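## Task

Remove the yellow sponge from the closet and set it down on the desk. The robot must not tip over or finish leaning; the sponge must rest on the desk by itself at the end, not be propped or held there by the robot.

## Robot and tools

ROBOT. A Hello Robot Stretch 4 with a single arm. It has an omni-wheel base, a lift that slides up a mast, an arm that telescopes straight forward, a three-joint wrist (yaw, pitch, roll) and a two-finger gripper. It stands about 1.6 m tall; the base rim lies within 0.23 m of the base origin. Loose objects may occasionally get nudged by the scene itself.

FRAMES. Base frame: origin on the floor below the base centre, x ahead, y to the left, z up. hand_pose is reported in this frame for a point between the open fingertips; with all wrist joints at 0 its axes line up with the base frame. Its printed position may be slightly wrong. The odometry frame is where the base frame was when the scene began. base_odometry comes from wheel rotation only, so slipping looks like motion; its heading runs -3.142 to 3.142, left positive.

execute_actions. Argument actions: a list holding one action, or empty (then it just reports state and images). Argument cameras: a list of names from head_camera, head_left_camera, head_right_camera, wrist_camera, all; null, omitted or ["all"] gives every camera, [] gives none. An action contains base, joints or both, optionally pace and contact_limits; alternatively only end_of_arm. All its motions begin at once.
- base: exactly one key, each a relative offset from where the base last reported itself. translate_m: metres straight ahead (negative backs up), -2 to 2. strafe_m: metres sideways, left positive, -2 to 2. rotate_rad: radians of turning in place, counter-clockwise (left) positive, -3.2 to 3.2.
- joints: absolute targets keyed by joint name. lift_m 0 to 1.2 m (height); arm_m 0 to 0.55 m (extension); wrist_yaw_rad -1.134 to 4.276 (0 straight ahead, positive to the left, 3.14 tucked back, over 3.4 the arm may block it); wrist_pitch_rad -1.117 to 4.259 (0 level, 1.57 pointing down); wrist_roll_rad -1.117 to 4.259 (0 fingers side by side at equal height, positive turns clockwise viewed from behind the gripper); gripper_m -0.038 to 0.141 m, the fingertip gap, with negatives meaning the fingers squeeze each other. Targets outside these bounds get clipped and the result says so; any other bad value or unknown key rejects the whole call.
- pace: slow, default, fast or max. Base speed goes 0.1/0.3/0.4/0.6 m/s and turning 1/2/3/4 rad/s; with the lift above 0.2 these drop, to 0.3 m/s and 1 rad/s at full height.
- contact_limits: {"arm_m": value} from 0 (gentlest) to 0.75 (firmest), default 0.5; the arm halts when pushing harder than this.
- end_of_arm: "enable_torque" revives wrist or gripper motors that shut off, holding them where they are.
A joint or base left out of an action may keep pushing toward an earlier target. If a call reports a stop, later motion, wait and finished_scene calls in that same reply are skipped. A good first move unfolds the wrist: lift_m 0.4 with wrist_yaw_rad 0.

wait: seconds, 0 to 10; commands nothing and returns the same report as an empty action.

zoom_image: camera (one of the four names) and region [x0, y0, x1, y1] in pixels of that camera's latest full image, origin top-left, up to 504 by 504. Image sizes: head_camera 420x560, head fisheyes 420x672, wrist_camera 616x392.

finished_scene: scene, the number of the current scene. Ends it permanently once the robot has held its last command, reports success, and gives the next task if any.

CAMERAS. head_camera sits atop the mast looking forward and down; turn the base to aim it. head_left_camera and head_right_camera are fisheyes beside it, angled lower, showing the base and arm too. wrist_camera looks along the fingers, tips near the image bottom.

RESULTS. base_status and joint_status tell how each commanded motion ended: done (for the base, the wheels turned the full amount even if slipping), off_target (resting short, maybe still pushing), contact_stop_at_<key> (met resistance; that part goes slack, so a lift may sag under load or the base drift), limit_stop_at_<name> (a built-in limit; limit_stop_at_tilt means over 6 degrees of lean, freezing lift, arm and wheels until upright; limit_stop_at_own_body means near self-collision, movable away only), torque_fault (a wrist motor overloaded and went limp until enable_torque; also penalised). on_its_own describes uncommanded things; its held at is the target held, not the position. lidar_m: 12 distances in metres, sector 1 straight ahead then counter-clockwise in 30 degree steps (4 left, 7 behind, 10 right); "-" means nothing seen or closer than 0.25 m; it covers from about 0.15 m up, so tabletops show, but misses glass, thin legs and much behind. wrist_depth_mm: 7x7 grid from top-left, median depth 100 to 2000 mm, "-" unknown. base_tilt in degrees, forward and right positive, with a fixed offset up to about 1.5. turned_by_wheels versus turned_by_imu differing by over about 0.1 rad signals a bump or slip, adding that difference as heading error. motor_effort is percent of max, positive toward larger joint values, peak in brackets, noisy and offset; for wheel_0..2 positive means turning right. A rest effort outside its normal range suggests pushing or carrying; a load in a level gripper shifts wrist_pitch effort.

GRIPPING. Command gripper_m below the object's width; lower squeezes harder and pulls the object toward the wrist. Neither the reading nor done proves a grasp; at commanded values of 0 or more a firm grip shows in gripper_m effort. Fingertips pressing a surface can jam; raise the lift.

AVOID. Tipping: do not drive or turn carrying over 1 kg with arm_m above 0.2, especially at fast or max; steady pushes or pulls, high grips and high contact limits also risk it. Do not ram the gripper into things with the base or arm, or hold over about 2 kg level (torque fault). Avoid tilting up the gripper while rolled (self-collision). Avoid drops, slips, slams and hard pushes, and leave objects resting freely on the desk before finishing.

Each tool is called after "Call:" as name(argument=value, ...) on one line, values as JSON.

## Session

Call:
execute_actions(actions=[])

Scene clock: 0.00 s.
base_odometry: x=+0.000 y=+0.000 heading=+0.000 (m, m, rad; odometry frame)
turned_by_wheels: +0.000 (rad since the last result)
turned_by_imu: +0.000 (rad since the last result)
base_tilt: forward=-0.7 right=+0.2 (deg)
lidar_m: 1.54 1.97 2.21 2.30 2.33 2.15 2.22 1.92 0.99 1.01 1.30 1.48
base_status: not commanded
joint_positions: lift_m=+0.269 arm_m=+0.000 wrist_yaw_rad=+3.118 wrist_pitch_rad=-0.010 wrist_roll_rad=+0.006 gripper_m=+0.057
joint_status: not commanded
motor_effort: lift_m=+18 arm_m=-1 wrist_yaw_rad=-1 wrist_pitch_rad=-5 wrist_roll_rad=-1 gripper_m=-5 wheel_0=+0 wheel_1=+0 wheel_2=+0 (%)
hand_pose: x=-0.1154 y=+0.0941 z=+0.4501 quat_wxyz=(+0.012, +0.005, +0.003, +1.000) (m; base frame)
wrist_depth_mm: - 142 - - - - 1863 / - 121 146 - - - 1921 / - 118 146 - - - 1863 / - 140 195 - - - 1921 / 205 - - - - - 1983 / 220 1756 205 1618 198 1464 1499 / 220 1118 1060 112 1060 976 1025
pictures: head_camera, head_left_camera, head_right_camera, wrist_camera
Images, in order (width x height): head_camera 420x560, head_left_camera 420x672, head_right_camera 420x672, wrist_camera 616x392.

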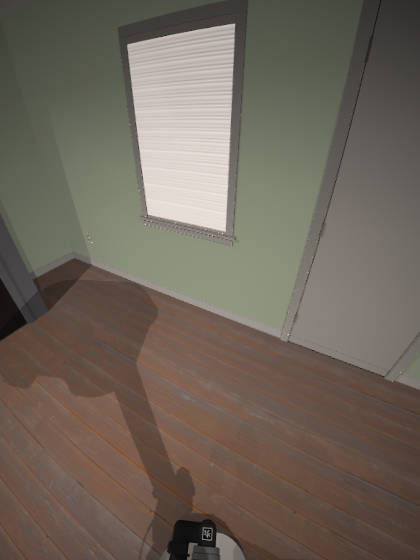

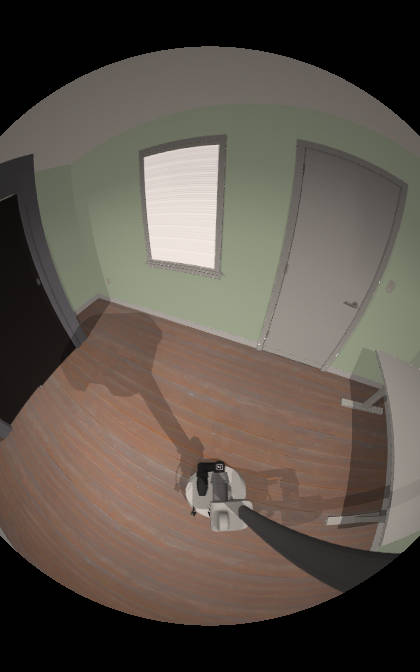

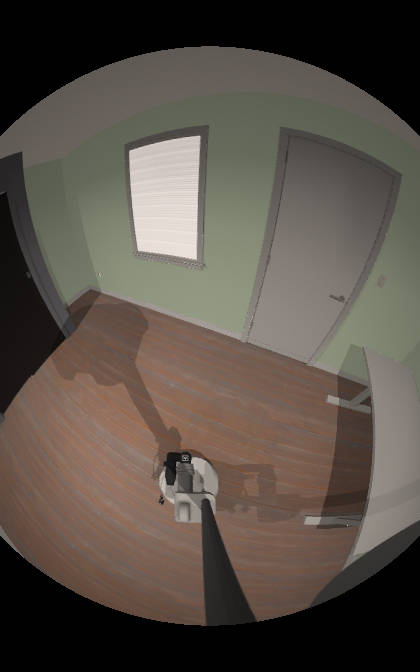

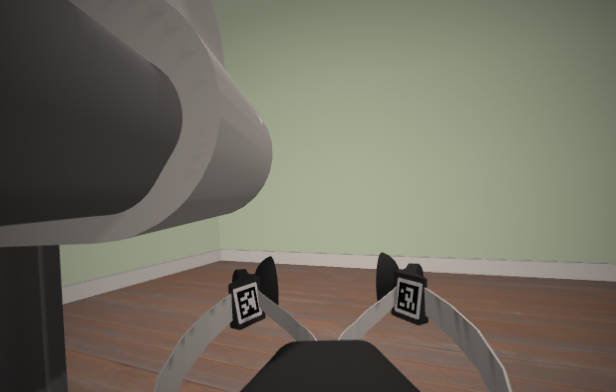

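Call:
execute_actions(actions=[{"base":{"rotate_rad":1.3},"joints":{"lift_m":0.4,"wrist_yaw_rad":0}}], cameras=["head_camera","head_left_camera"])

Scene clock: 3.17 s.
base_odometry: x=+0.000 y=+0.000 heading=+1.299 (m, m, rad; odometry frame)
turned_by_wheels: +1.299 (rad since the last result)
turned_by_imu: +1.327 (rad since the last result)
base_tilt: forward=-0.7 right=+0.2 (deg)
lidar_m: 2.19 2.40 2.19 2.16 2.20 0.95 0.95 1.11 1.52 1.49 1.68 2.20
base_status: done
joint_positions: lift_m=+0.400 arm_m=+0.000 wrist_yaw_rad=+0.000 wrist_pitch_rad=-0.010 wrist_roll_rad=+0.006 gripper_m=+0.057
joint_status: all done
motor_effort: lift_m=+22(23) arm_m=-1(1) wrist_yaw_rad=-4(6) wrist_pitch_rad=-6(5) wrist_roll_rad=-1(2) gripper_m=-3(5) wheel_0=-4(8) wheel_1=-3(8) wheel_2=-4(11) (%)
hand_pose: x=+0.4595 y=-0.0873 z=+0.5808 quat_wxyz=(+1.000, +0.003, -0.005, +0.000) (m; base frame)
wrist_depth_mm: - - - - 1983 1863 - / - - - - 1983 1863 - / - - - - 1983 1921 - / - - - - 1983 1863 - / - - - - 1983 1921 - / - - 204 - 198 1756 1863 / 1464 1397 1336 112 1308 1205 1255
pictures: head_camera, head_left_camera
Images, in order (width x height): head_camera 420x560, head_left_camera 420x672.

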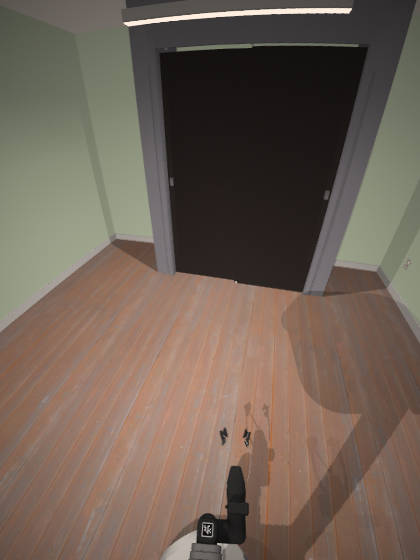

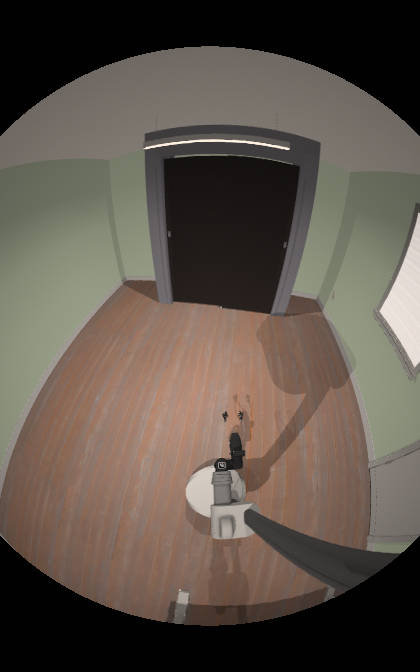

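Call:
execute_actions(actions=[{"base":{"rotate_rad":-0.2}}], cameras=[])

Call:
execute_actions(actions=[{"base":{"translate_m":1.2},"joints":{"lift_m":0.8}}], cameras=["head_camera","head_left_camera"])

Scene clock: 5.53 s.
base_odometry: x=+0.000 y=+0.000 heading=+1.100 (m, m, rad; odometry frame)
turned_by_wheels: -0.199 (rad since the last result)
turned_by_imu: -0.203 (rad since the last result)
base_tilt: forward=-0.7 right=+0.2 (deg)
lidar_m: 2.19 2.32 2.29 2.15 2.27 1.87 0.97 1.01 1.37 1.51 1.57 2.11
base_status: done
joint_positions: lift_m=+0.400 arm_m=+0.000 wrist_yaw_rad=+0.000 wrist_pitch_rad=-0.010 wrist_roll_rad=+0.006 gripper_m=+0.057
joint_status: not commanded
motor_effort: lift_m=+22(22) arm_m=-1(1) wrist_yaw_rad=-3(3) wrist_pitch_rad=-6(7) wrist_roll_rad=+0(2) gripper_m=-5(2) wheel_0=+3(4) wheel_1=+3(5) wheel_2=+3(8) (%)
hand_pose: x=+0.4594 y=-0.0874 z=+0.5808 quat_wxyz=(+1.000, +0.003, -0.005, +0.000) (m; base frame)
wrist_depth_mm: - - - 1983 - - - / - - - - - - - / - - - - - - - / - - - - - - - / - - - - 1983 - - / - - 204 - 198 1863 1863 / 1464 1430 1308 112 1308 1205 1281
pictures: none
No camera images: the call's "cameras" was empty. Leave "cameras" out to get every camera's image.

Scene clock: 11.03 s.
base_odometry: x=+0.544 y=+1.069 heading=+1.100 (m, m, rad; odometry frame)
turned_by_wheels: +0.000 (rad since the last result)
turned_by_imu: -0.001 (rad since the last result)
base_tilt: forward=-0.7 right=+0.2 (deg)
lidar_m: 1.00 1.02 1.39 2.20 2.30 3.08 2.27 2.23 1.55 1.48 1.53 1.06
base_status: done
joint_positions: lift_m=+0.800 arm_m=+0.000 wrist_yaw_rad=+0.000 wrist_pitch_rad=-0.010 wrist_roll_rad=+0.006 gripper_m=+0.057
joint_status: all done
motor_effort: lift_m=+21(23) arm_m=-1(1) wrist_yaw_rad=-4(4) wrist_pitch_rad=-6(6) wrist_roll_rad=-2(2) gripper_m=-2(5) wheel_0=+4(4) wheel_1=+3(7) wheel_2=-1(13) (%)
hand_pose: x=+0.4594 y=-0.0874 z=+0.9809 quat_wxyz=(+1.000, +0.003, -0.005, +0.000) (m; base frame)
wrist_depth_mm: 904 878 820 820 820 809 788 / 878 878 831 809 809 809 798 / 878 866 820 831 820 809 788 / 878 878 831 820 820 820 798 / 891 878 831 831 809 820 798 / 878 878 204 820 199 809 798 / 891 891 820 112 831 788 798
pictures: head_camera, head_left_camera
Images, in order (width x height): head_camera 420x560, head_left_camera 420x672.

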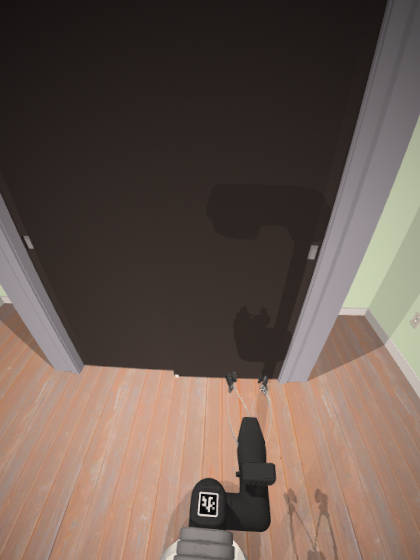

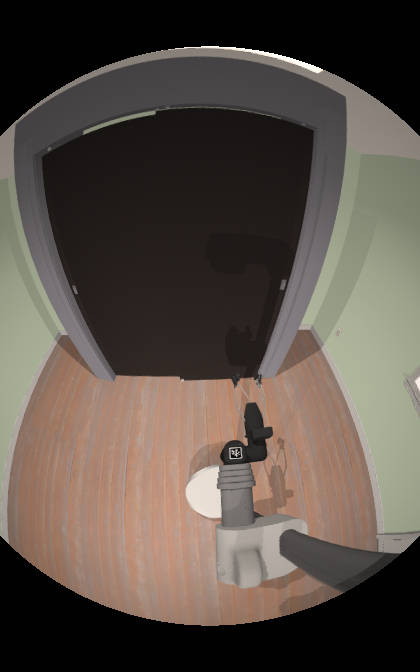

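Call:
zoom_image(camera="head_camera", region=[260, 200, 380, 320])

Region (260, 200, 380, 320) of head_camera's 420x560 image, scaled by 4.200, with more detail than that image has.

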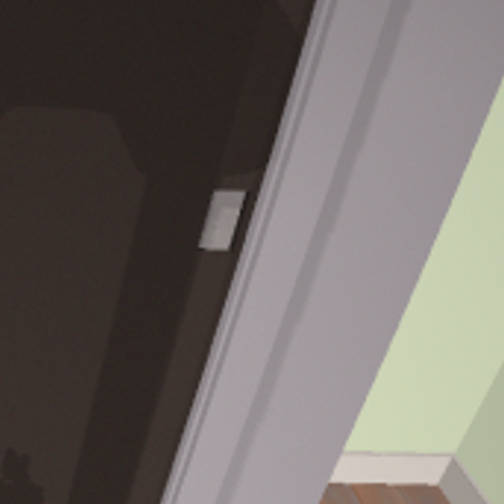

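Call:
execute_actions(actions=[{"base":{"strafe_m":-0.4},"joints":{"arm_m":0.3}}], cameras=["wrist_camera","head_camera"])

Scene clock: 16.30 s.
base_odometry: x=+0.901 y=+0.888 heading=+1.100 (m, m, rad; odometry frame)
turned_by_wheels: +0.000 (rad since the last result)
turned_by_imu: +0.001 (rad since the last result)
base_tilt: forward=-0.7 right=+0.2 (deg)
lidar_m: 0.98 1.06 1.50 2.60 2.70 3.11 2.24 1.59 1.15 1.05 1.07 1.51
base_status: done
joint_positions: lift_m=+0.800 arm_m=+0.299 wrist_yaw_rad=+0.000 wrist_pitch_rad=-0.010 wrist_roll_rad=+0.006 gripper_m=+0.057
joint_status: all done
motor_effort: lift_m=+21(20) arm_m=+5(6) wrist_yaw_rad=-1(1) wrist_pitch_rad=-6(5) wrist_roll_rad=+0(1) gripper_m=-2(2) wheel_0=+2(9) wheel_1=-1(9) wheel_2=+0(1) (%)
hand_pose: x=+0.7586 y=-0.0874 z=+0.9809 quat_wxyz=(+1.000, +0.003, -0.005, +0.000) (m; base frame)
wrist_depth_mm: 535 535 530 512 512 1229 1229 / 535 535 530 512 512 1255 1229 / 544 539 535 508 508 1255 1255 / 539 539 530 517 512 1281 1281 / 544 539 544 504 512 1255 1255 / 539 544 205 508 198 1255 1255 / 544 544 535 112 512 1281 1281
pictures: head_camera, wrist_camera
Images, in order (width x height): head_camera 420x560, wrist_camera 616x392.

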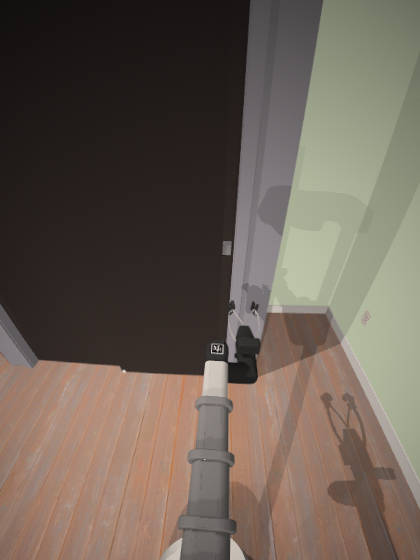

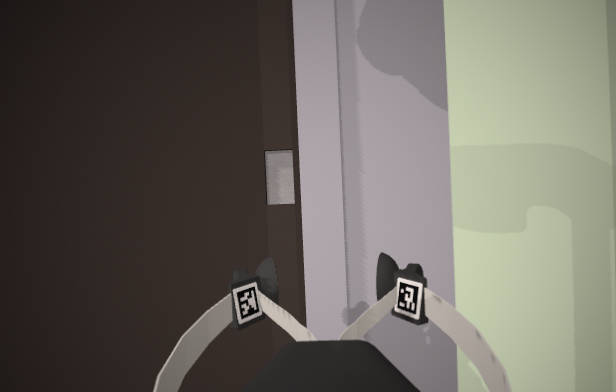

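Call:
execute_actions(actions=[{"base":{"strafe_m":0.2},"joints":{"gripper_m":0.0,"arm_m":0.4}}], cameras=[])

Call:
execute_actions(actions=[{"base":{"translate_m":0.14},"pace":"slow"}], cameras=["wrist_camera"])

Scene clock: 19.83 s.
base_odometry: x=+0.722 y=+0.979 heading=+1.100 (m, m, rad; odometry frame)
turned_by_wheels: +0.000 (rad since the last result)
turned_by_imu: +0.001 (rad since the last result)
base_tilt: forward=-0.7 right=+0.2 (deg)
lidar_m: 1.01 1.05 1.48 2.40 2.47 3.13 2.24 1.93 1.34 1.26 1.27 1.06
base_status: done
joint_positions: lift_m=+0.800 arm_m=+0.399 wrist_yaw_rad=+0.000 wrist_pitch_rad=-0.010 wrist_roll_rad=+0.006 gripper_m=+0.000
joint_status: all done
motor_effort: lift_m=+21(21) arm_m=+5(8) wrist_yaw_rad=-2(2) wrist_pitch_rad=-5(6) wrist_roll_rad=-2(0) gripper_m=-7(4) wheel_0=-2(11) wheel_1=+1(8) wheel_2=+0(3) (%)
hand_pose: x=+0.8586 y=-0.0874 z=+0.9809 quat_wxyz=(+1.000, +0.003, -0.005, +0.000) (m; base frame)
wrist_depth_mm: 427 424 421 424 421 387 399 / 430 424 424 424 421 389 399 / 430 424 424 424 424 392 399 / 430 430 427 424 421 397 402 / 427 430 427 424 421 402 404 / 433 433 427 204 186 404 404 / 433 430 430 112 427 392 407
pictures: none
No camera images: the call's "cameras" was empty. Leave "cameras" out to get every camera's image.

Scene clock: 22.53 s.
base_odometry: x=+0.786 y=+1.103 heading=+1.101 (m, m, rad; odometry frame)
turned_by_wheels: +0.000 (rad since the last result)
turned_by_imu: +0.001 (rad since the last result)
base_tilt: forward=-0.7 right=+0.2 (deg)
lidar_m: 0.86 0.89 1.26 2.41 2.50 3.27 2.65 1.88 1.38 1.26 1.32 0.92
base_status: done
joint_positions: lift_m=+0.800 arm_m=+0.399 wrist_yaw_rad=+0.000 wrist_pitch_rad=-0.010 wrist_roll_rad=+0.006 gripper_m=+0.000
joint_status: not commanded
motor_effort: lift_m=+21(21) arm_m=+5(5) wrist_yaw_rad=-1(1) wrist_pitch_rad=-5(5) wrist_roll_rad=-1(2) gripper_m=-6(7) wheel_0=+4(5) wheel_1=+3(6) wheel_2=-4(8) (%)
hand_pose: x=+0.8586 y=-0.0874 z=+0.9809 quat_wxyz=(+1.000, +0.003, -0.005, +0.000) (m; base frame)
wrist_depth_mm: 282 282 283 282 281 278 258 / 286 285 282 282 281 279 262 / 285 285 285 282 281 289 264 / 287 286 283 283 282 281 266 / 287 287 286 285 282 282 267 / 287 286 287 205 187 281 270 / 291 287 286 112 283 282 271
pictures: wrist_camera
Images, in order (width x height): wrist_camera 616x392.

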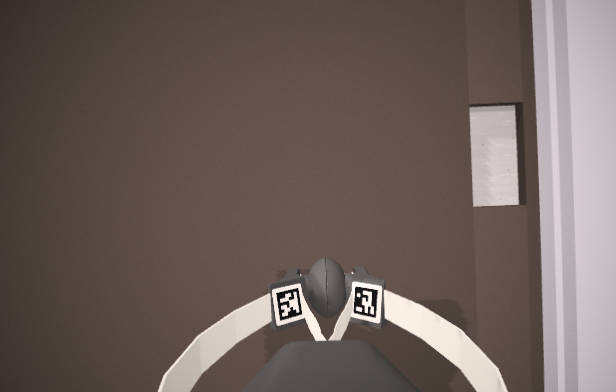

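Call:
execute_actions(actions=[{"base":{"strafe_m":-0.135},"joints":{"lift_m":0.885}}], cameras=[])

Call:
execute_actions(actions=[{"joints":{"arm_m":0.5},"contact_limits":{"arm_m":0.2},"pace":"slow"}], cameras=["wrist_camera"])

Scene clock: 26.03 s.
base_odometry: x=+0.906 y=+1.042 heading=+1.101 (m, m, rad; odometry frame)
turned_by_wheels: +0.000 (rad since the last result)
turned_by_imu: +0.000 (rad since the last result)
base_tilt: forward=-0.6 right=+0.2 (deg)
lidar_m: 0.86 0.89 1.29 2.55 2.61 3.26 3.12 1.70 1.22 1.10 1.20 0.92
base_status: done
joint_positions: lift_m=+0.885 arm_m=+0.399 wrist_yaw_rad=+0.000 wrist_pitch_rad=-0.010 wrist_roll_rad=+0.006 gripper_m=+0.000
joint_status: all done
motor_effort: lift_m=+22(21) arm_m=+4(5) wrist_yaw_rad=-1(1) wrist_pitch_rad=-5(5) wrist_roll_rad=-1(2) gripper_m=-5(5) wheel_0=+1(4) wheel_1=+0(9) wheel_2=+0(2) (%)
hand_pose: x=+0.8586 y=-0.0874 z=+1.0658 quat_wxyz=(+1.000, +0.003, -0.005, +0.000) (m; base frame)
wrist_depth_mm: 290 289 287 287 254 266 266 / 289 287 287 285 254 267 267 / 291 290 289 287 255 267 267 / 291 290 291 287 255 268 268 / 293 291 291 289 256 268 268 / 294 293 290 205 186 271 268 / 294 293 289 112 258 271 270
pictures: none
No camera images: the call's "cameras" was empty. Leave "cameras" out to get every camera's image.

Scene clock: 27.70 s.
base_odometry: x=+0.906 y=+1.042 heading=+1.100 (m, m, rad; odometry frame)
turned_by_wheels: +0.000 (rad since the last result)
turned_by_imu: +0.005 (rad since the last result)
base_tilt: forward=-0.7 right=+0.2 (deg)
lidar_m: 0.86 0.93 1.30 2.55 2.63 3.25 3.16 1.70 1.21 1.11 1.17 0.94
base_status: not commanded
joint_positions: lift_m=+0.885 arm_m=+0.458 wrist_yaw_rad=-0.005 wrist_pitch_rad=-0.011 wrist_roll_rad=+0.006 gripper_m=+0.000
joint_status: arm_m contact_stop (moved +0.058 of +0.101)
on_its_own: arm_m is slack since a contact_stop (your +0.500 is given up)
motor_effort: lift_m=+20(22) arm_m=+0(13) wrist_yaw_rad=+11(34) wrist_pitch_rad=-4(7) wrist_roll_rad=-1(0) gripper_m=-5(5) wheel_0=+0(3) wheel_1=+2(4) wheel_2=-6(10) (%)
contact_limits: arm_m 0.2
hand_pose: x=+0.9165 y=-0.0888 z=+1.0660 quat_wxyz=(+1.000, +0.003, -0.005, -0.002) (m; base frame)
wrist_depth_mm: 233 232 231 229 198 211 211 / 234 233 232 231 199 198 211 / 233 233 234 232 199 198 211 / 236 235 234 233 199 199 212 / 236 235 233 232 200 200 212 / 236 236 234 204 186 199 213 / 237 237 235 112 201 200 213
pictures: wrist_camera
Images, in order (width x height): wrist_camera 616x392.

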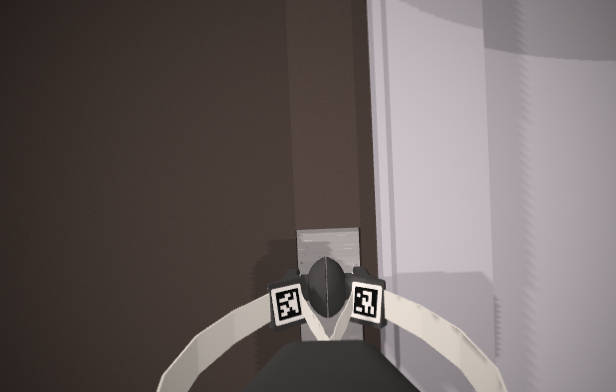

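Call:
execute_actions(actions=[{"base":{"strafe_m":0.12},"joints":{"arm_m":0.47},"contact_limits":{"arm_m":0.3},"pace":"slow"}], cameras=["wrist_camera"])

Scene clock: 31.33 s.
base_odometry: x=+0.799 y=+1.096 heading=+1.099 (m, m, rad; odometry frame)
turned_by_wheels: -0.001 (rad since the last result)
turned_by_imu: -0.002 (rad since the last result)
base_tilt: forward=-0.7 right=+0.2 (deg)
lidar_m: 0.87 0.90 1.31 2.43 2.51 3.28 3.14 1.90 1.33 1.25 1.32 0.89
base_status: done
joint_positions: lift_m=+0.885 arm_m=+0.456 wrist_yaw_rad=-0.013 wrist_pitch_rad=-0.010 wrist_roll_rad=+0.006 gripper_m=+0.000
joint_status: arm_m contact_stop (moved -0.002 of +0.012)
on_its_own: arm_m is slack since a contact_stop (your +0.470 is given up); wrist_yaw_rad is at rest, and its effort (+37) is outside its rest range (-13 to +13)
motor_effort: lift_m=+21(21) arm_m=+0(13) wrist_yaw_rad=+37(48) wrist_pitch_rad=-7(9) wrist_roll_rad=-1(1) gripper_m=-6(5) wheel_0=-7(20) wheel_1=+3(9) wheel_2=-9(12) (%)
contact_limits: arm_m 0.3
hand_pose: x=+0.9137 y=-0.0912 z=+1.0658 quat_wxyz=(+1.000, +0.003, -0.005, -0.007) (m; base frame)
wrist_depth_mm: 229 229 229 229 640 309 223 / 230 230 231 230 715 314 225 / 231 232 232 231 232 319 229 / 233 233 233 232 231 322 230 / 233 233 233 234 244 325 232 / 234 235 234 192 185 312 235 / 235 236 234 112 554 274 236
pictures: wrist_camera
Images, in order (width x height): wrist_camera 616x392.

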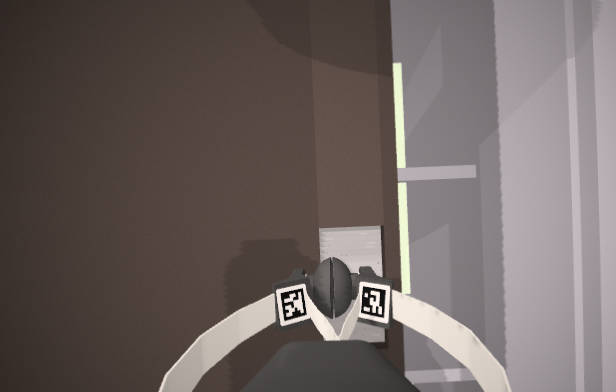

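Working. Continue.

Call:
execute_actions(actions=[{"base":{"strafe_m":0.5},"joints":{"arm_m":0.47},"contact_limits":{"arm_m":0.3},"pace":"slow"}], cameras=["wrist_camera","head_camera"])

Scene clock: 40.33 s.
base_odometry: x=+0.354 y=+1.324 heading=+1.097 (m, m, rad; odometry frame)
turned_by_wheels: -0.002 (rad since the last result)
turned_by_imu: -0.015 (rad since the last result)
base_tilt: forward=-0.7 right=+0.3 (deg)
lidar_m: 0.83 0.87 1.16 1.91 1.97 2.61 3.15 2.45 1.87 1.75 1.31 1.10
base_status: done
joint_positions: lift_m=+0.885 arm_m=+0.435 wrist_yaw_rad=-0.015 wrist_pitch_rad=-0.010 wrist_roll_rad=+0.006 gripper_m=+0.000
joint_status: arm_m contact_stop (moved -0.021 of +0.014)
on_its_own: arm_m is slack since a contact_stop (your +0.470 is given up); wrist_yaw_rad is at rest, and its effort (+41) is outside its rest range (-13 to +13)
motor_effort: lift_m=+20(21) arm_m=+0(10) wrist_yaw_rad=+41(56) wrist_pitch_rad=-6(13) wrist_roll_rad=+0(0) gripper_m=-6(8) wheel_0=-10(18) wheel_1=+0(7) wheel_2=-11(18) (%)
contact_limits: arm_m 0.3
hand_pose: x=+0.8926 y=-0.0917 z=+1.0658 quat_wxyz=(+1.000, +0.003, -0.005, -0.007) (m; base frame)
wrist_depth_mm: 227 228 229 229 232 732 759 / 228 228 230 231 232 960 960 / 229 229 230 232 233 960 931 / 229 231 231 232 234 976 960 / 230 230 232 233 245 960 991 / 230 232 231 195 186 820 798 / 230 232 233 112 246 554 627
pictures: head_camera, wrist_camera
Images, in order (width x height): head_camera 420x560, wrist_camera 616x392.

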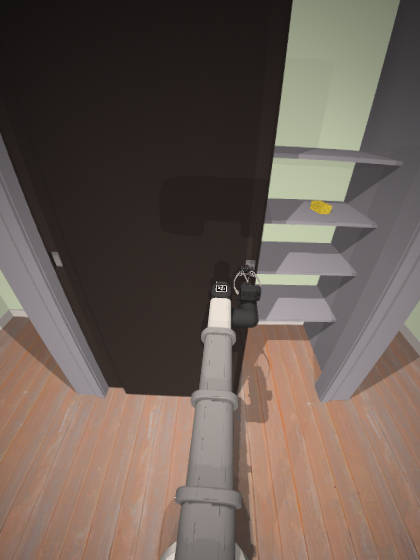

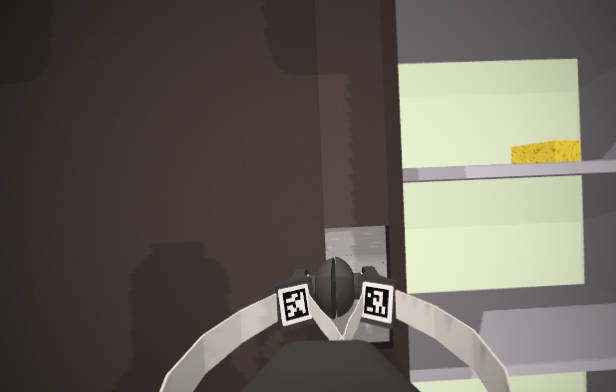

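Call:
execute_actions(actions=[{"joints":{"arm_m":0.2}}], cameras=[])

Call:
execute_actions(actions=[{"base":{"strafe_m":-0.36},"joints":{"lift_m":1.08,"gripper_m":0.14,"wrist_yaw_rad":0}}], cameras=["wrist_camera","head_camera"])

Scene clock: 43.83 s.
base_odometry: x=+0.354 y=+1.324 heading=+1.099 (m, m, rad; odometry frame)
turned_by_wheels: +0.001 (rad since the last result)
turned_by_imu: +0.002 (rad since the last result)
base_tilt: forward=-0.7 right=+0.2 (deg)
lidar_m: 0.84 0.88 1.18 1.92 2.01 2.65 3.17 2.41 1.86 1.74 1.30 1.14
base_status: not commanded
joint_positions: lift_m=+0.885 arm_m=+0.201 wrist_yaw_rad=+0.000 wrist_pitch_rad=-0.010 wrist_roll_rad=+0.006 gripper_m=+0.000
joint_status: all done
motor_effort: lift_m=+21(21) arm_m=-4(4) wrist_yaw_rad=-3(42) wrist_pitch_rad=-6(6) wrist_roll_rad=-1(2) gripper_m=-6(8) wheel_0=-4(11) wheel_1=+0(1) wheel_2=-2(11) (%)
hand_pose: x=+0.6602 y=-0.0874 z=+1.0659 quat_wxyz=(+1.000, +0.003, -0.005, +0.000) (m; base frame)
wrist_depth_mm: 462 462 459 459 854 866 878 / 462 459 462 459 1118 1182 1042 / 462 462 462 462 1182 1205 1078 / 466 466 462 462 1205 1182 1060 / 466 466 469 462 1229 1205 1060 / 469 462 466 205 186 891 946 / 469 469 466 112 1182 1205 1098
pictures: none
No camera images: the call's "cameras" was empty. Leave "cameras" out to get every camera's image.

Scene clock: 46.37 s.
base_odometry: x=+0.675 y=+1.161 heading=+1.098 (m, m, rad; odometry frame)
turned_by_wheels: +0.000 (rad since the last result)
turned_by_imu: -0.001 (rad since the last result)
base_tilt: forward=-0.8 right=+0.2 (deg)
lidar_m: 0.88 0.88 1.21 2.29 2.37 3.12 3.17 2.16 1.47 1.38 1.45 0.90
base_status: done
joint_positions: lift_m=+1.080 arm_m=+0.201 wrist_yaw_rad=+0.000 wrist_pitch_rad=-0.010 wrist_roll_rad=+0.006 gripper_m=+0.140
joint_status: all done
motor_effort: lift_m=+22(25) arm_m=-4(4) wrist_yaw_rad=-2(1) wrist_pitch_rad=-7(6) wrist_roll_rad=-2(1) gripper_m=-1(8) wheel_0=+0(13) wheel_1=-2(10) wheel_2=-1(2) (%)
hand_pose: x=+0.6601 y=-0.0874 z=+1.2608 quat_wxyz=(+1.000, +0.003, -0.005, +0.000) (m; base frame)
wrist_depth_mm: 480 1229 1205 1205 1229 768 452 / 477 1205 1182 1205 1205 798 449 / 488 946 1205 1138 1182 798 449 / 480 1205 1229 1229 1205 842 449 / 484 946 1060 1008 960 778 449 / 488 500 219 1205 1205 211 452 / 488 521 1025 112 1008 866 455
pictures: head_camera, wrist_camera
Images, in order (width x height): head_camera 420x560, wrist_camera 616x392.

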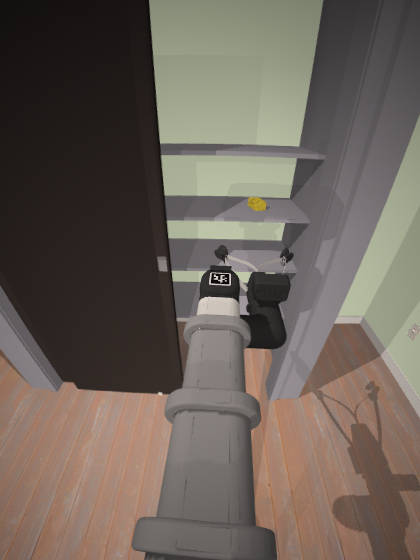

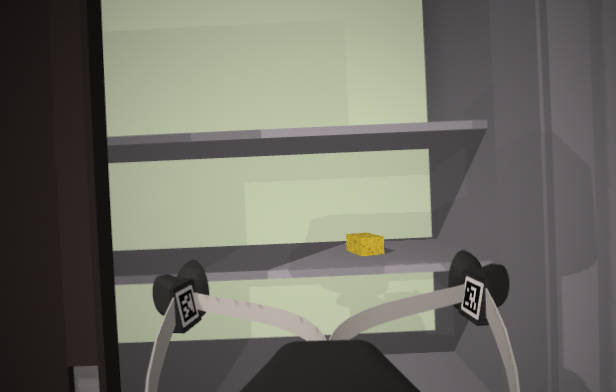

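Call:
execute_actions(actions=[{"base":{"strafe_m":-0.1},"joints":{"lift_m":1.03}}], cameras=[])

Call:
execute_actions(actions=[{"base":{"translate_m":0.4},"joints":{"arm_m":0.4}}], cameras=["wrist_camera"])

Scene clock: 50.07 s.
base_odometry: x=+0.764 y=+1.115 heading=+1.098 (m, m, rad; odometry frame)
turned_by_wheels: +0.000 (rad since the last result)
turned_by_imu: +0.000 (rad since the last result)
base_tilt: forward=-0.6 right=+0.2 (deg)
lidar_m: 0.98 0.92 1.22 2.39 2.45 3.27 3.15 1.96 1.39 1.28 1.36 0.88
base_status: done
joint_positions: lift_m=+1.030 arm_m=+0.201 wrist_yaw_rad=+0.000 wrist_pitch_rad=-0.010 wrist_roll_rad=+0.006 gripper_m=+0.140
joint_status: all done
motor_effort: lift_m=+13(19) arm_m=-4(4) wrist_yaw_rad=-2(1) wrist_pitch_rad=-6(5) wrist_roll_rad=-1(0) gripper_m=-2(0) wheel_0=+1(11) wheel_1=-2(9) wheel_2=+0(1) (%)
hand_pose: x=+0.6601 y=-0.0874 z=+1.2115 quat_wxyz=(+1.000, +0.003, -0.005, +0.000) (m; base frame)
wrist_depth_mm: 1229 1205 1229 1229 1160 466 469 / 1229 1205 1255 1229 1025 462 469 / 798 1042 1138 1229 1060 455 466 / 1229 1229 1229 1255 1229 455 466 / 517 1205 1205 1118 1042 452 469 / 512 1229 218 1229 1008 211 469 / 512 904 931 112 917 473 473
pictures: none
No camera images: the call's "cameras" was empty. Leave "cameras" out to get every camera's image.

Scene clock: 52.90 s.
base_odometry: x=+0.946 y=+1.471 heading=+1.099 (m, m, rad; odometry frame)
turned_by_wheels: +0.000 (rad since the last result)
turned_by_imu: +0.000 (rad since the last result)
base_tilt: forward=-0.7 right=+0.2 (deg)
lidar_m: 0.78 0.54 0.67 2.41 2.45 3.29 3.59 1.97 1.37 1.27 1.33 0.51
base_status: done
joint_positions: lift_m=+1.030 arm_m=+0.399 wrist_yaw_rad=+0.000 wrist_pitch_rad=-0.010 wrist_roll_rad=+0.006 gripper_m=+0.140
joint_status: all done
motor_effort: lift_m=+13(13) arm_m=+5(5) wrist_yaw_rad=-1(0) wrist_pitch_rad=-6(5) wrist_roll_rad=+0(1) gripper_m=-1(0) wheel_0=+1(3) wheel_1=+3(7) wheel_2=-2(15) (%)
hand_pose: x=+0.8586 y=-0.0874 z=+1.2115 quat_wxyz=(+1.000, +0.003, -0.005, +0.000) (m; base frame)
wrist_depth_mm: 347 357 368 379 387 394 351 / 512 535 554 574 609 500 370 / 603 615 615 603 615 535 375 / 615 615 609 603 615 539 379 / 615 615 615 615 615 488 384 / 413 364 219 317 306 211 340 / 268 264 259 112 248 229 235
pictures: wrist_camera
Images, in order (width x height): wrist_camera 616x392.

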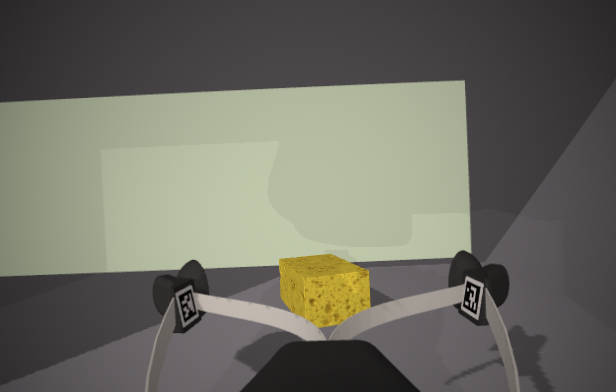

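Call:
execute_actions(actions=[{"joints":{"lift_m":1.01,"arm_m":0.53},"pace":"slow"}], cameras=["wrist_camera"])

Call:
execute_actions(actions=[{"joints":{"gripper_m":0.03}}], cameras=["wrist_camera"])

Scene clock: 56.87 s.
base_odometry: x=+0.946 y=+1.471 heading=+1.099 (m, m, rad; odometry frame)
turned_by_wheels: +0.000 (rad since the last result)
turned_by_imu: +0.001 (rad since the last result)
base_tilt: forward=-0.7 right=+0.2 (deg)
lidar_m: 0.78 0.56 0.68 2.39 2.48 3.27 3.57 1.99 1.34 1.27 1.32 0.53
base_status: not commanded
joint_positions: lift_m=+1.010 arm_m=+0.529 wrist_yaw_rad=+0.000 wrist_pitch_rad=-0.010 wrist_roll_rad=+0.006 gripper_m=+0.140
joint_status: all done
motor_effort: lift_m=+13(12) arm_m=+5(8) wrist_yaw_rad=-1(0) wrist_pitch_rad=-5(6) wrist_roll_rad=-1(1) gripper_m=+1(2) wheel_0=+1(1) wheel_1=+3(3) wheel_2=-2(2) (%)
hand_pose: x=+0.9886 y=-0.0874 z=+1.1916 quat_wxyz=(+1.000, +0.003, -0.005, +0.000) (m; base frame)
wrist_depth_mm: 392 402 410 424 430 439 357 / 480 480 477 477 477 473 359 / 477 480 477 477 480 480 366 / 477 477 480 484 480 480 368 / 480 480 480 480 484 466 370 / 342 303 220 191 199 211 285 / 224 217 216 112 202 191 196
pictures: wrist_camera
Images, in order (width x height): wrist_camera 616x392.

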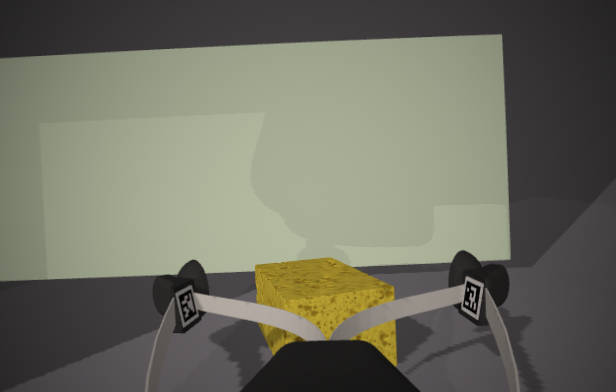

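Scene clock: 58.97 s.
base_odometry: x=+0.946 y=+1.471 heading=+1.099 (m, m, rad; odometry frame)
turned_by_wheels: +0.000 (rad since the last result)
turned_by_imu: +0.000 (rad since the last result)
base_tilt: forward=-0.7 right=+0.2 (deg)
lidar_m: 0.77 0.57 0.62 2.41 2.49 3.31 3.59 2.00 1.34 1.26 1.31 0.52
base_status: not commanded
joint_positions: lift_m=+1.010 arm_m=+0.529 wrist_yaw_rad=+0.000 wrist_pitch_rad=-0.010 wrist_roll_rad=+0.006 gripper_m=+0.030
joint_status: all done
motor_effort: lift_m=+13(13) arm_m=+5(5) wrist_yaw_rad=+0(1) wrist_pitch_rad=-5(4) wrist_roll_rad=-1(1) gripper_m=-19(16) wheel_0=+2(2) wheel_1=+3(3) wheel_2=-2(2) (%)
hand_pose: x=+0.9886 y=-0.0874 z=+1.1916 quat_wxyz=(+1.000, +0.003, -0.005, +0.000) (m; base frame)
wrist_depth_mm: 392 399 410 424 430 439 357 / 480 480 477 480 473 480 364 / 480 480 477 477 480 477 366 / 480 480 480 480 484 477 370 / 480 480 480 480 484 477 373 / 343 334 194 186 187 266 283 / 224 207 215 112 192 190 198
pictures: wrist_camera
Images, in order (width x height): wrist_camera 616x392.

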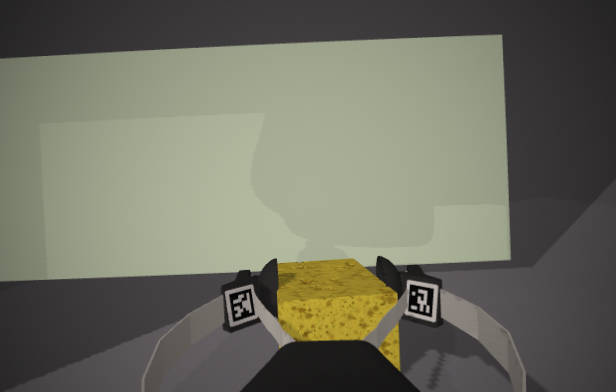

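Call:
execute_actions(actions=[{"joints":{"lift_m":1.04}}], cameras=[])

Call:
execute_actions(actions=[{"base":{"translate_m":-0.5},"joints":{"arm_m":0.0}}], cameras=[])

Call:
execute_actions(actions=[{"base":{"rotate_rad":-3.0}}], cameras=["head_camera","wrist_camera"])

Scene clock: 62.17 s.
base_odometry: x=+0.946 y=+1.471 heading=+1.099 (m, m, rad; odometry frame)
turned_by_wheels: +0.000 (rad since the last result)
turned_by_imu: +0.001 (rad since the last result)
base_tilt: forward=-0.7 right=+0.1 (deg)
lidar_m: 0.75 0.57 0.65 2.39 2.46 3.27 3.59 1.99 1.38 1.28 1.32 0.53
base_status: not commanded
joint_positions: lift_m=+1.040 arm_m=+0.529 wrist_yaw_rad=+0.000 wrist_pitch_rad=-0.010 wrist_roll_rad=+0.006 gripper_m=+0.030
joint_status: all done
motor_effort: lift_m=+22(23) arm_m=+5(5) wrist_yaw_rad=-2(2) wrist_pitch_rad=-6(4) wrist_roll_rad=+0(1) gripper_m=-19(18) wheel_0=+2(1) wheel_1=+3(3) wheel_2=-2(2) (%)
hand_pose: x=+0.9886 y=-0.0874 z=+1.2208 quat_wxyz=(+1.000, +0.003, -0.005, +0.000) (m; base frame)
wrist_depth_mm: 327 338 345 353 366 370 340 / 480 480 477 473 480 473 362 / 480 480 477 473 480 477 362 / 480 477 480 477 480 484 368 / 480 480 484 484 480 480 373 / 442 430 193 186 187 345 340 / 289 267 276 112 247 244 255
pictures: none
No camera images: the call's "cameras" was empty. Leave "cameras" out to get every camera's image.

Scene clock: 65.33 s.
base_odometry: x=+0.718 y=+1.026 heading=+1.099 (m, m, rad; odometry frame)
turned_by_wheels: +0.000 (rad since the last result)
turned_by_imu: +0.002 (rad since the last result)
base_tilt: forward=-0.8 right=+0.2 (deg)
lidar_m: 1.01 1.02 1.35 2.38 2.48 3.17 3.04 1.98 1.39 1.29 1.33 0.99
base_status: done
joint_positions: lift_m=+1.040 arm_m=+0.001 wrist_yaw_rad=+0.000 wrist_pitch_rad=-0.010 wrist_roll_rad=+0.006 gripper_m=+0.030
joint_status: all done
motor_effort: lift_m=+21(22) arm_m=-4(8) wrist_yaw_rad=+1(4) wrist_pitch_rad=-6(6) wrist_roll_rad=+0(1) gripper_m=-18(18) wheel_0=-3(12) wheel_1=+0(5) wheel_2=+3(13) (%)
hand_pose: x=+0.4601 y=-0.0875 z=+1.2208 quat_wxyz=(+1.000, +0.003, -0.005, +0.000) (m; base frame)
wrist_depth_mm: 788 788 1537 1537 820 768 1537 / 788 798 1537 1499 854 768 1464 / 798 798 1537 1537 878 778 1537 / 788 798 1537 1537 1308 778 1537 / 788 798 1537 1182 809 768 1537 / 798 788 194 186 187 778 1499 / 809 798 1537 112 759 778 1576
pictures: none
No camera images: the call's "cameras" was empty. Leave "cameras" out to get every camera's image.

Scene clock: 68.63 s.
base_odometry: x=+0.718 y=+1.026 heading=-1.901 (m, m, rad; odometry frame)
turned_by_wheels: -2.999 (rad since the last result)
turned_by_imu: -3.060 (rad since the last result)
base_tilt: forward=-0.7 right=+0.2 (deg)
lidar_m: 2.19 1.72 1.30 1.25 1.42 1.00 1.02 1.02 1.53 2.40 2.58 2.28
base_status: done
joint_positions: lift_m=+1.040 arm_m=+0.001 wrist_yaw_rad=+0.000 wrist_pitch_rad=-0.010 wrist_roll_rad=+0.006 gripper_m=+0.030
joint_status: not commanded
motor_effort: lift_m=+22(21) arm_m=-4(4) wrist_yaw_rad=+0(1) wrist_pitch_rad=-7(6) wrist_roll_rad=+0(1) gripper_m=-17(16) wheel_0=+2(5) wheel_1=+3(8) wheel_2=+4(12) (%)
hand_pose: x=+0.4602 y=-0.0874 z=+1.2208 quat_wxyz=(+1.000, +0.003, -0.005, +0.000) (m; base frame)
wrist_depth_mm: 1708 - - - - - - / 1661 - - - - - - / 1708 - - - - - - / 1661 - - - - - - / 1708 - - - - - - / 1618 - 193 186 187 - - / 1661 - - 112 - - -
pictures: head_camera, wrist_camera
Images, in order (width x height): head_camera 420x560, wrist_camera 616x392.

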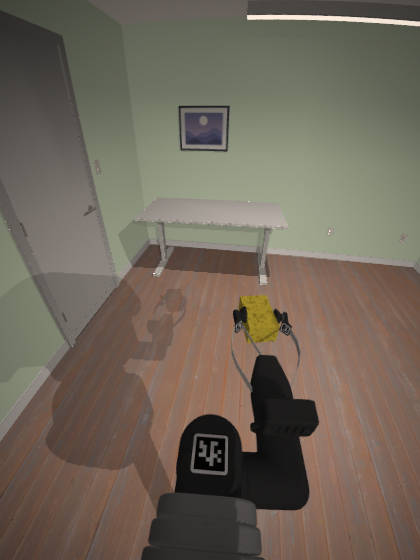

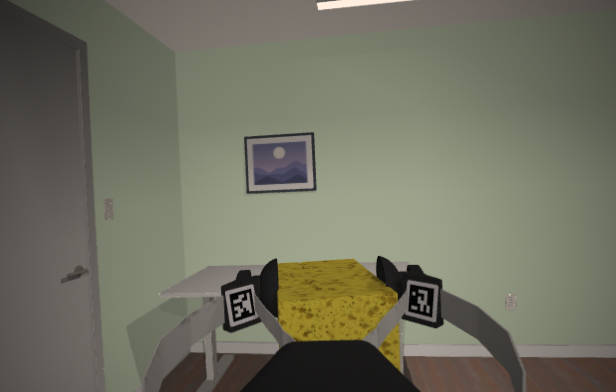

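Call:
execute_actions(actions=[{"base":{"translate_m":1.75},"joints":{"lift_m":0.75,"arm_m":0.2}}], cameras=["head_camera","wrist_camera"])

Scene clock: 79.57 s.
base_odometry: x=+0.152 y=-0.630 heading=-1.901 (m, m, rad; odometry frame)
turned_by_wheels: +0.000 (rad since the last result)
turned_by_imu: -0.001 (rad since the last result)
base_tilt: forward=-0.6 right=+0.2 (deg)
lidar_m: 0.45 0.46 0.70 1.13 1.23 1.78 2.71 2.93 2.62 2.54 0.63 0.49
base_status: done
joint_positions: lift_m=+0.750 arm_m=+0.199 wrist_yaw_rad=+0.000 wrist_pitch_rad=-0.010 wrist_roll_rad=+0.006 gripper_m=+0.030
joint_status: all done
motor_effort: lift_m=+14(21) arm_m=+5(8) wrist_yaw_rad=-2(1) wrist_pitch_rad=-7(7) wrist_roll_rad=-1(1) gripper_m=-18(17) wheel_0=+2(7) wheel_1=+2(7) wheel_2=-2(13) (%)
hand_pose: x=+0.6586 y=-0.0874 z=+0.9314 quat_wxyz=(+1.000, +0.003, -0.005, +0.000) (m; base frame)
wrist_depth_mm: 960 904 878 866 842 809 788 / 960 917 878 854 842 809 788 / 960 917 904 866 842 831 798 / 976 946 904 878 842 820 809 / 960 946 891 866 842 831 809 / 976 917 194 187 188 699 741 / 591 549 569 112 512 504 521
pictures: head_camera, wrist_camera
Images, in order (width x height): head_camera 420x560, wrist_camera 616x392.

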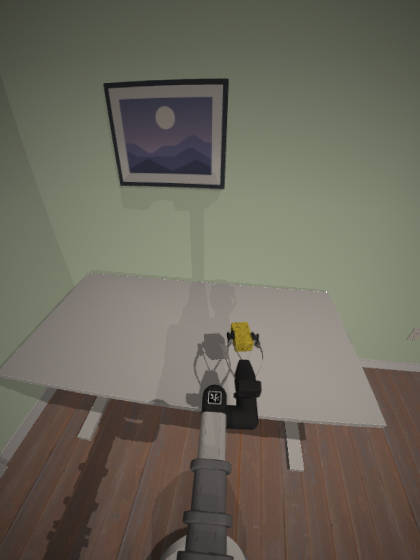

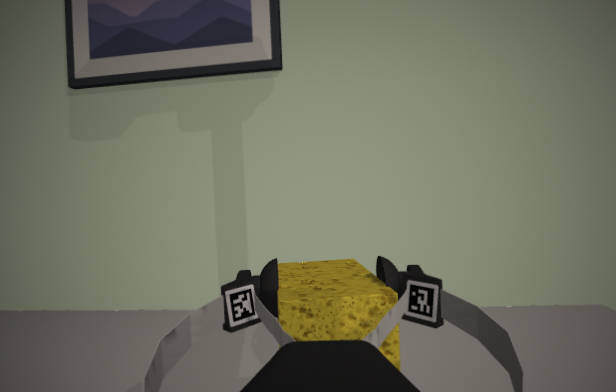

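Call:
execute_actions(actions=[{"joints":{"lift_m":0.622,"arm_m":0.3}}], cameras=[])

Call:
execute_actions(actions=[{"joints":{"gripper_m":0.14}}], cameras=[])

Call:
execute_actions(actions=[{"joints":{"lift_m":0.75}}], cameras=["head_camera"])

Scene clock: 82.87 s.
base_odometry: x=+0.152 y=-0.630 heading=-1.901 (m, m, rad; odometry frame)
turned_by_wheels: +0.000 (rad since the last result)
turned_by_imu: +0.001 (rad since the last result)
base_tilt: forward=-0.7 right=+0.2 (deg)
lidar_m: 0.45 0.49 0.71 1.10 1.22 1.77 2.71 2.98 2.62 2.56 0.66 0.46
base_status: not commanded
joint_positions: lift_m=+0.622 arm_m=+0.299 wrist_yaw_rad=+0.000 wrist_pitch_rad=-0.010 wrist_roll_rad=+0.006 gripper_m=+0.030
joint_status: all done
motor_effort: lift_m=+13(12) arm_m=+5(2) wrist_yaw_rad=-1(2) wrist_pitch_rad=-5(6) wrist_roll_rad=-2(0) gripper_m=-16(18) wheel_0=+2(2) wheel_1=+2(2) wheel_2=-2(1) (%)
hand_pose: x=+0.7586 y=-0.0874 z=+0.8035 quat_wxyz=(+1.000, +0.003, -0.005, +0.000) (m; base frame)
wrist_depth_mm: 854 809 788 768 741 715 699 / 842 809 798 768 741 723 699 / 854 820 809 768 750 723 707 / 854 831 798 768 741 723 699 / 842 820 778 768 741 715 707 / 462 452 194 186 187 357 382 / 303 279 289 112 258 257 266
pictures: none
No camera images: the call's "cameras" was empty. Leave "cameras" out to get every camera's image.

Scene clock: 84.97 s.
base_odometry: x=+0.152 y=-0.630 heading=-1.901 (m, m, rad; odometry frame)
turned_by_wheels: +0.000 (rad since the last result)
turned_by_imu: +0.000 (rad since the last result)
base_tilt: forward=-0.7 right=+0.3 (deg)
lidar_m: 0.47 0.47 0.70 1.10 1.23 1.82 2.74 2.94 2.63 2.54 0.64 0.48
base_status: not commanded
joint_positions: lift_m=+0.622 arm_m=+0.299 wrist_yaw_rad=+0.000 wrist_pitch_rad=-0.010 wrist_roll_rad=+0.006 gripper_m=+0.140
joint_status: all done
motor_effort: lift_m=+13(13) arm_m=+5(5) wrist_yaw_rad=-1(1) wrist_pitch_rad=-6(6) wrist_roll_rad=-1(2) gripper_m=+0(18) wheel_0=+1(2) wheel_1=+2(2) wheel_2=-2(2) (%)
hand_pose: x=+0.7586 y=-0.0874 z=+0.8035 quat_wxyz=(+1.000, +0.003, -0.005, +0.000) (m; base frame)
wrist_depth_mm: 854 809 788 759 732 723 691 / 854 809 788 768 732 715 707 / 866 809 778 759 741 715 707 / 854 831 798 768 750 723 707 / 854 842 788 768 741 723 699 / 466 413 219 281 345 211 379 / 303 294 293 112 274 259 267
pictures: none
No camera images: the call's "cameras" was empty. Leave "cameras" out to get every camera's image.

Scene clock: 86.57 s.
base_odometry: x=+0.152 y=-0.630 heading=-1.901 (m, m, rad; odometry frame)
turned_by_wheels: +0.000 (rad since the last result)
turned_by_imu: +0.000 (rad since the last result)
base_tilt: forward=-0.6 right=+0.2 (deg)
lidar_m: 0.45 0.49 0.68 1.07 1.22 1.81 2.72 2.94 2.60 2.55 0.63 0.45
base_status: not commanded
joint_positions: lift_m=+0.750 arm_m=+0.299 wrist_yaw_rad=+0.000 wrist_pitch_rad=-0.010 wrist_roll_rad=+0.006 gripper_m=+0.140
joint_status: all done
motor_effort: lift_m=+22(22) arm_m=+5(5) wrist_yaw_rad=-1(1) wrist_pitch_rad=-7(6) wrist_roll_rad=-1(0) gripper_m=-1(1) wheel_0=+2(2) wheel_1=+2(3) wheel_2=-2(2) (%)
hand_pose: x=+0.7586 y=-0.0874 z=+0.9308 quat_wxyz=(+1.000, +0.003, -0.005, +0.000) (m; base frame)
wrist_depth_mm: 831 798 750 759 741 707 699 / 842 820 798 768 741 723 699 / 854 820 788 759 750 732 707 / 854 831 798 768 750 732 707 / 854 831 788 778 759 732 707 / 854 820 218 759 676 211 715 / 597 574 569 112 544 504 521
pictures: head_camera
Images, in order (width x height): head_camera 420x560.

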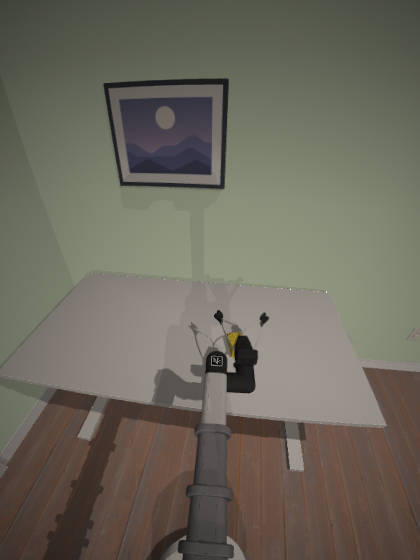

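Call:
finished_scene(scene=1)

The scene is finished: the task was done.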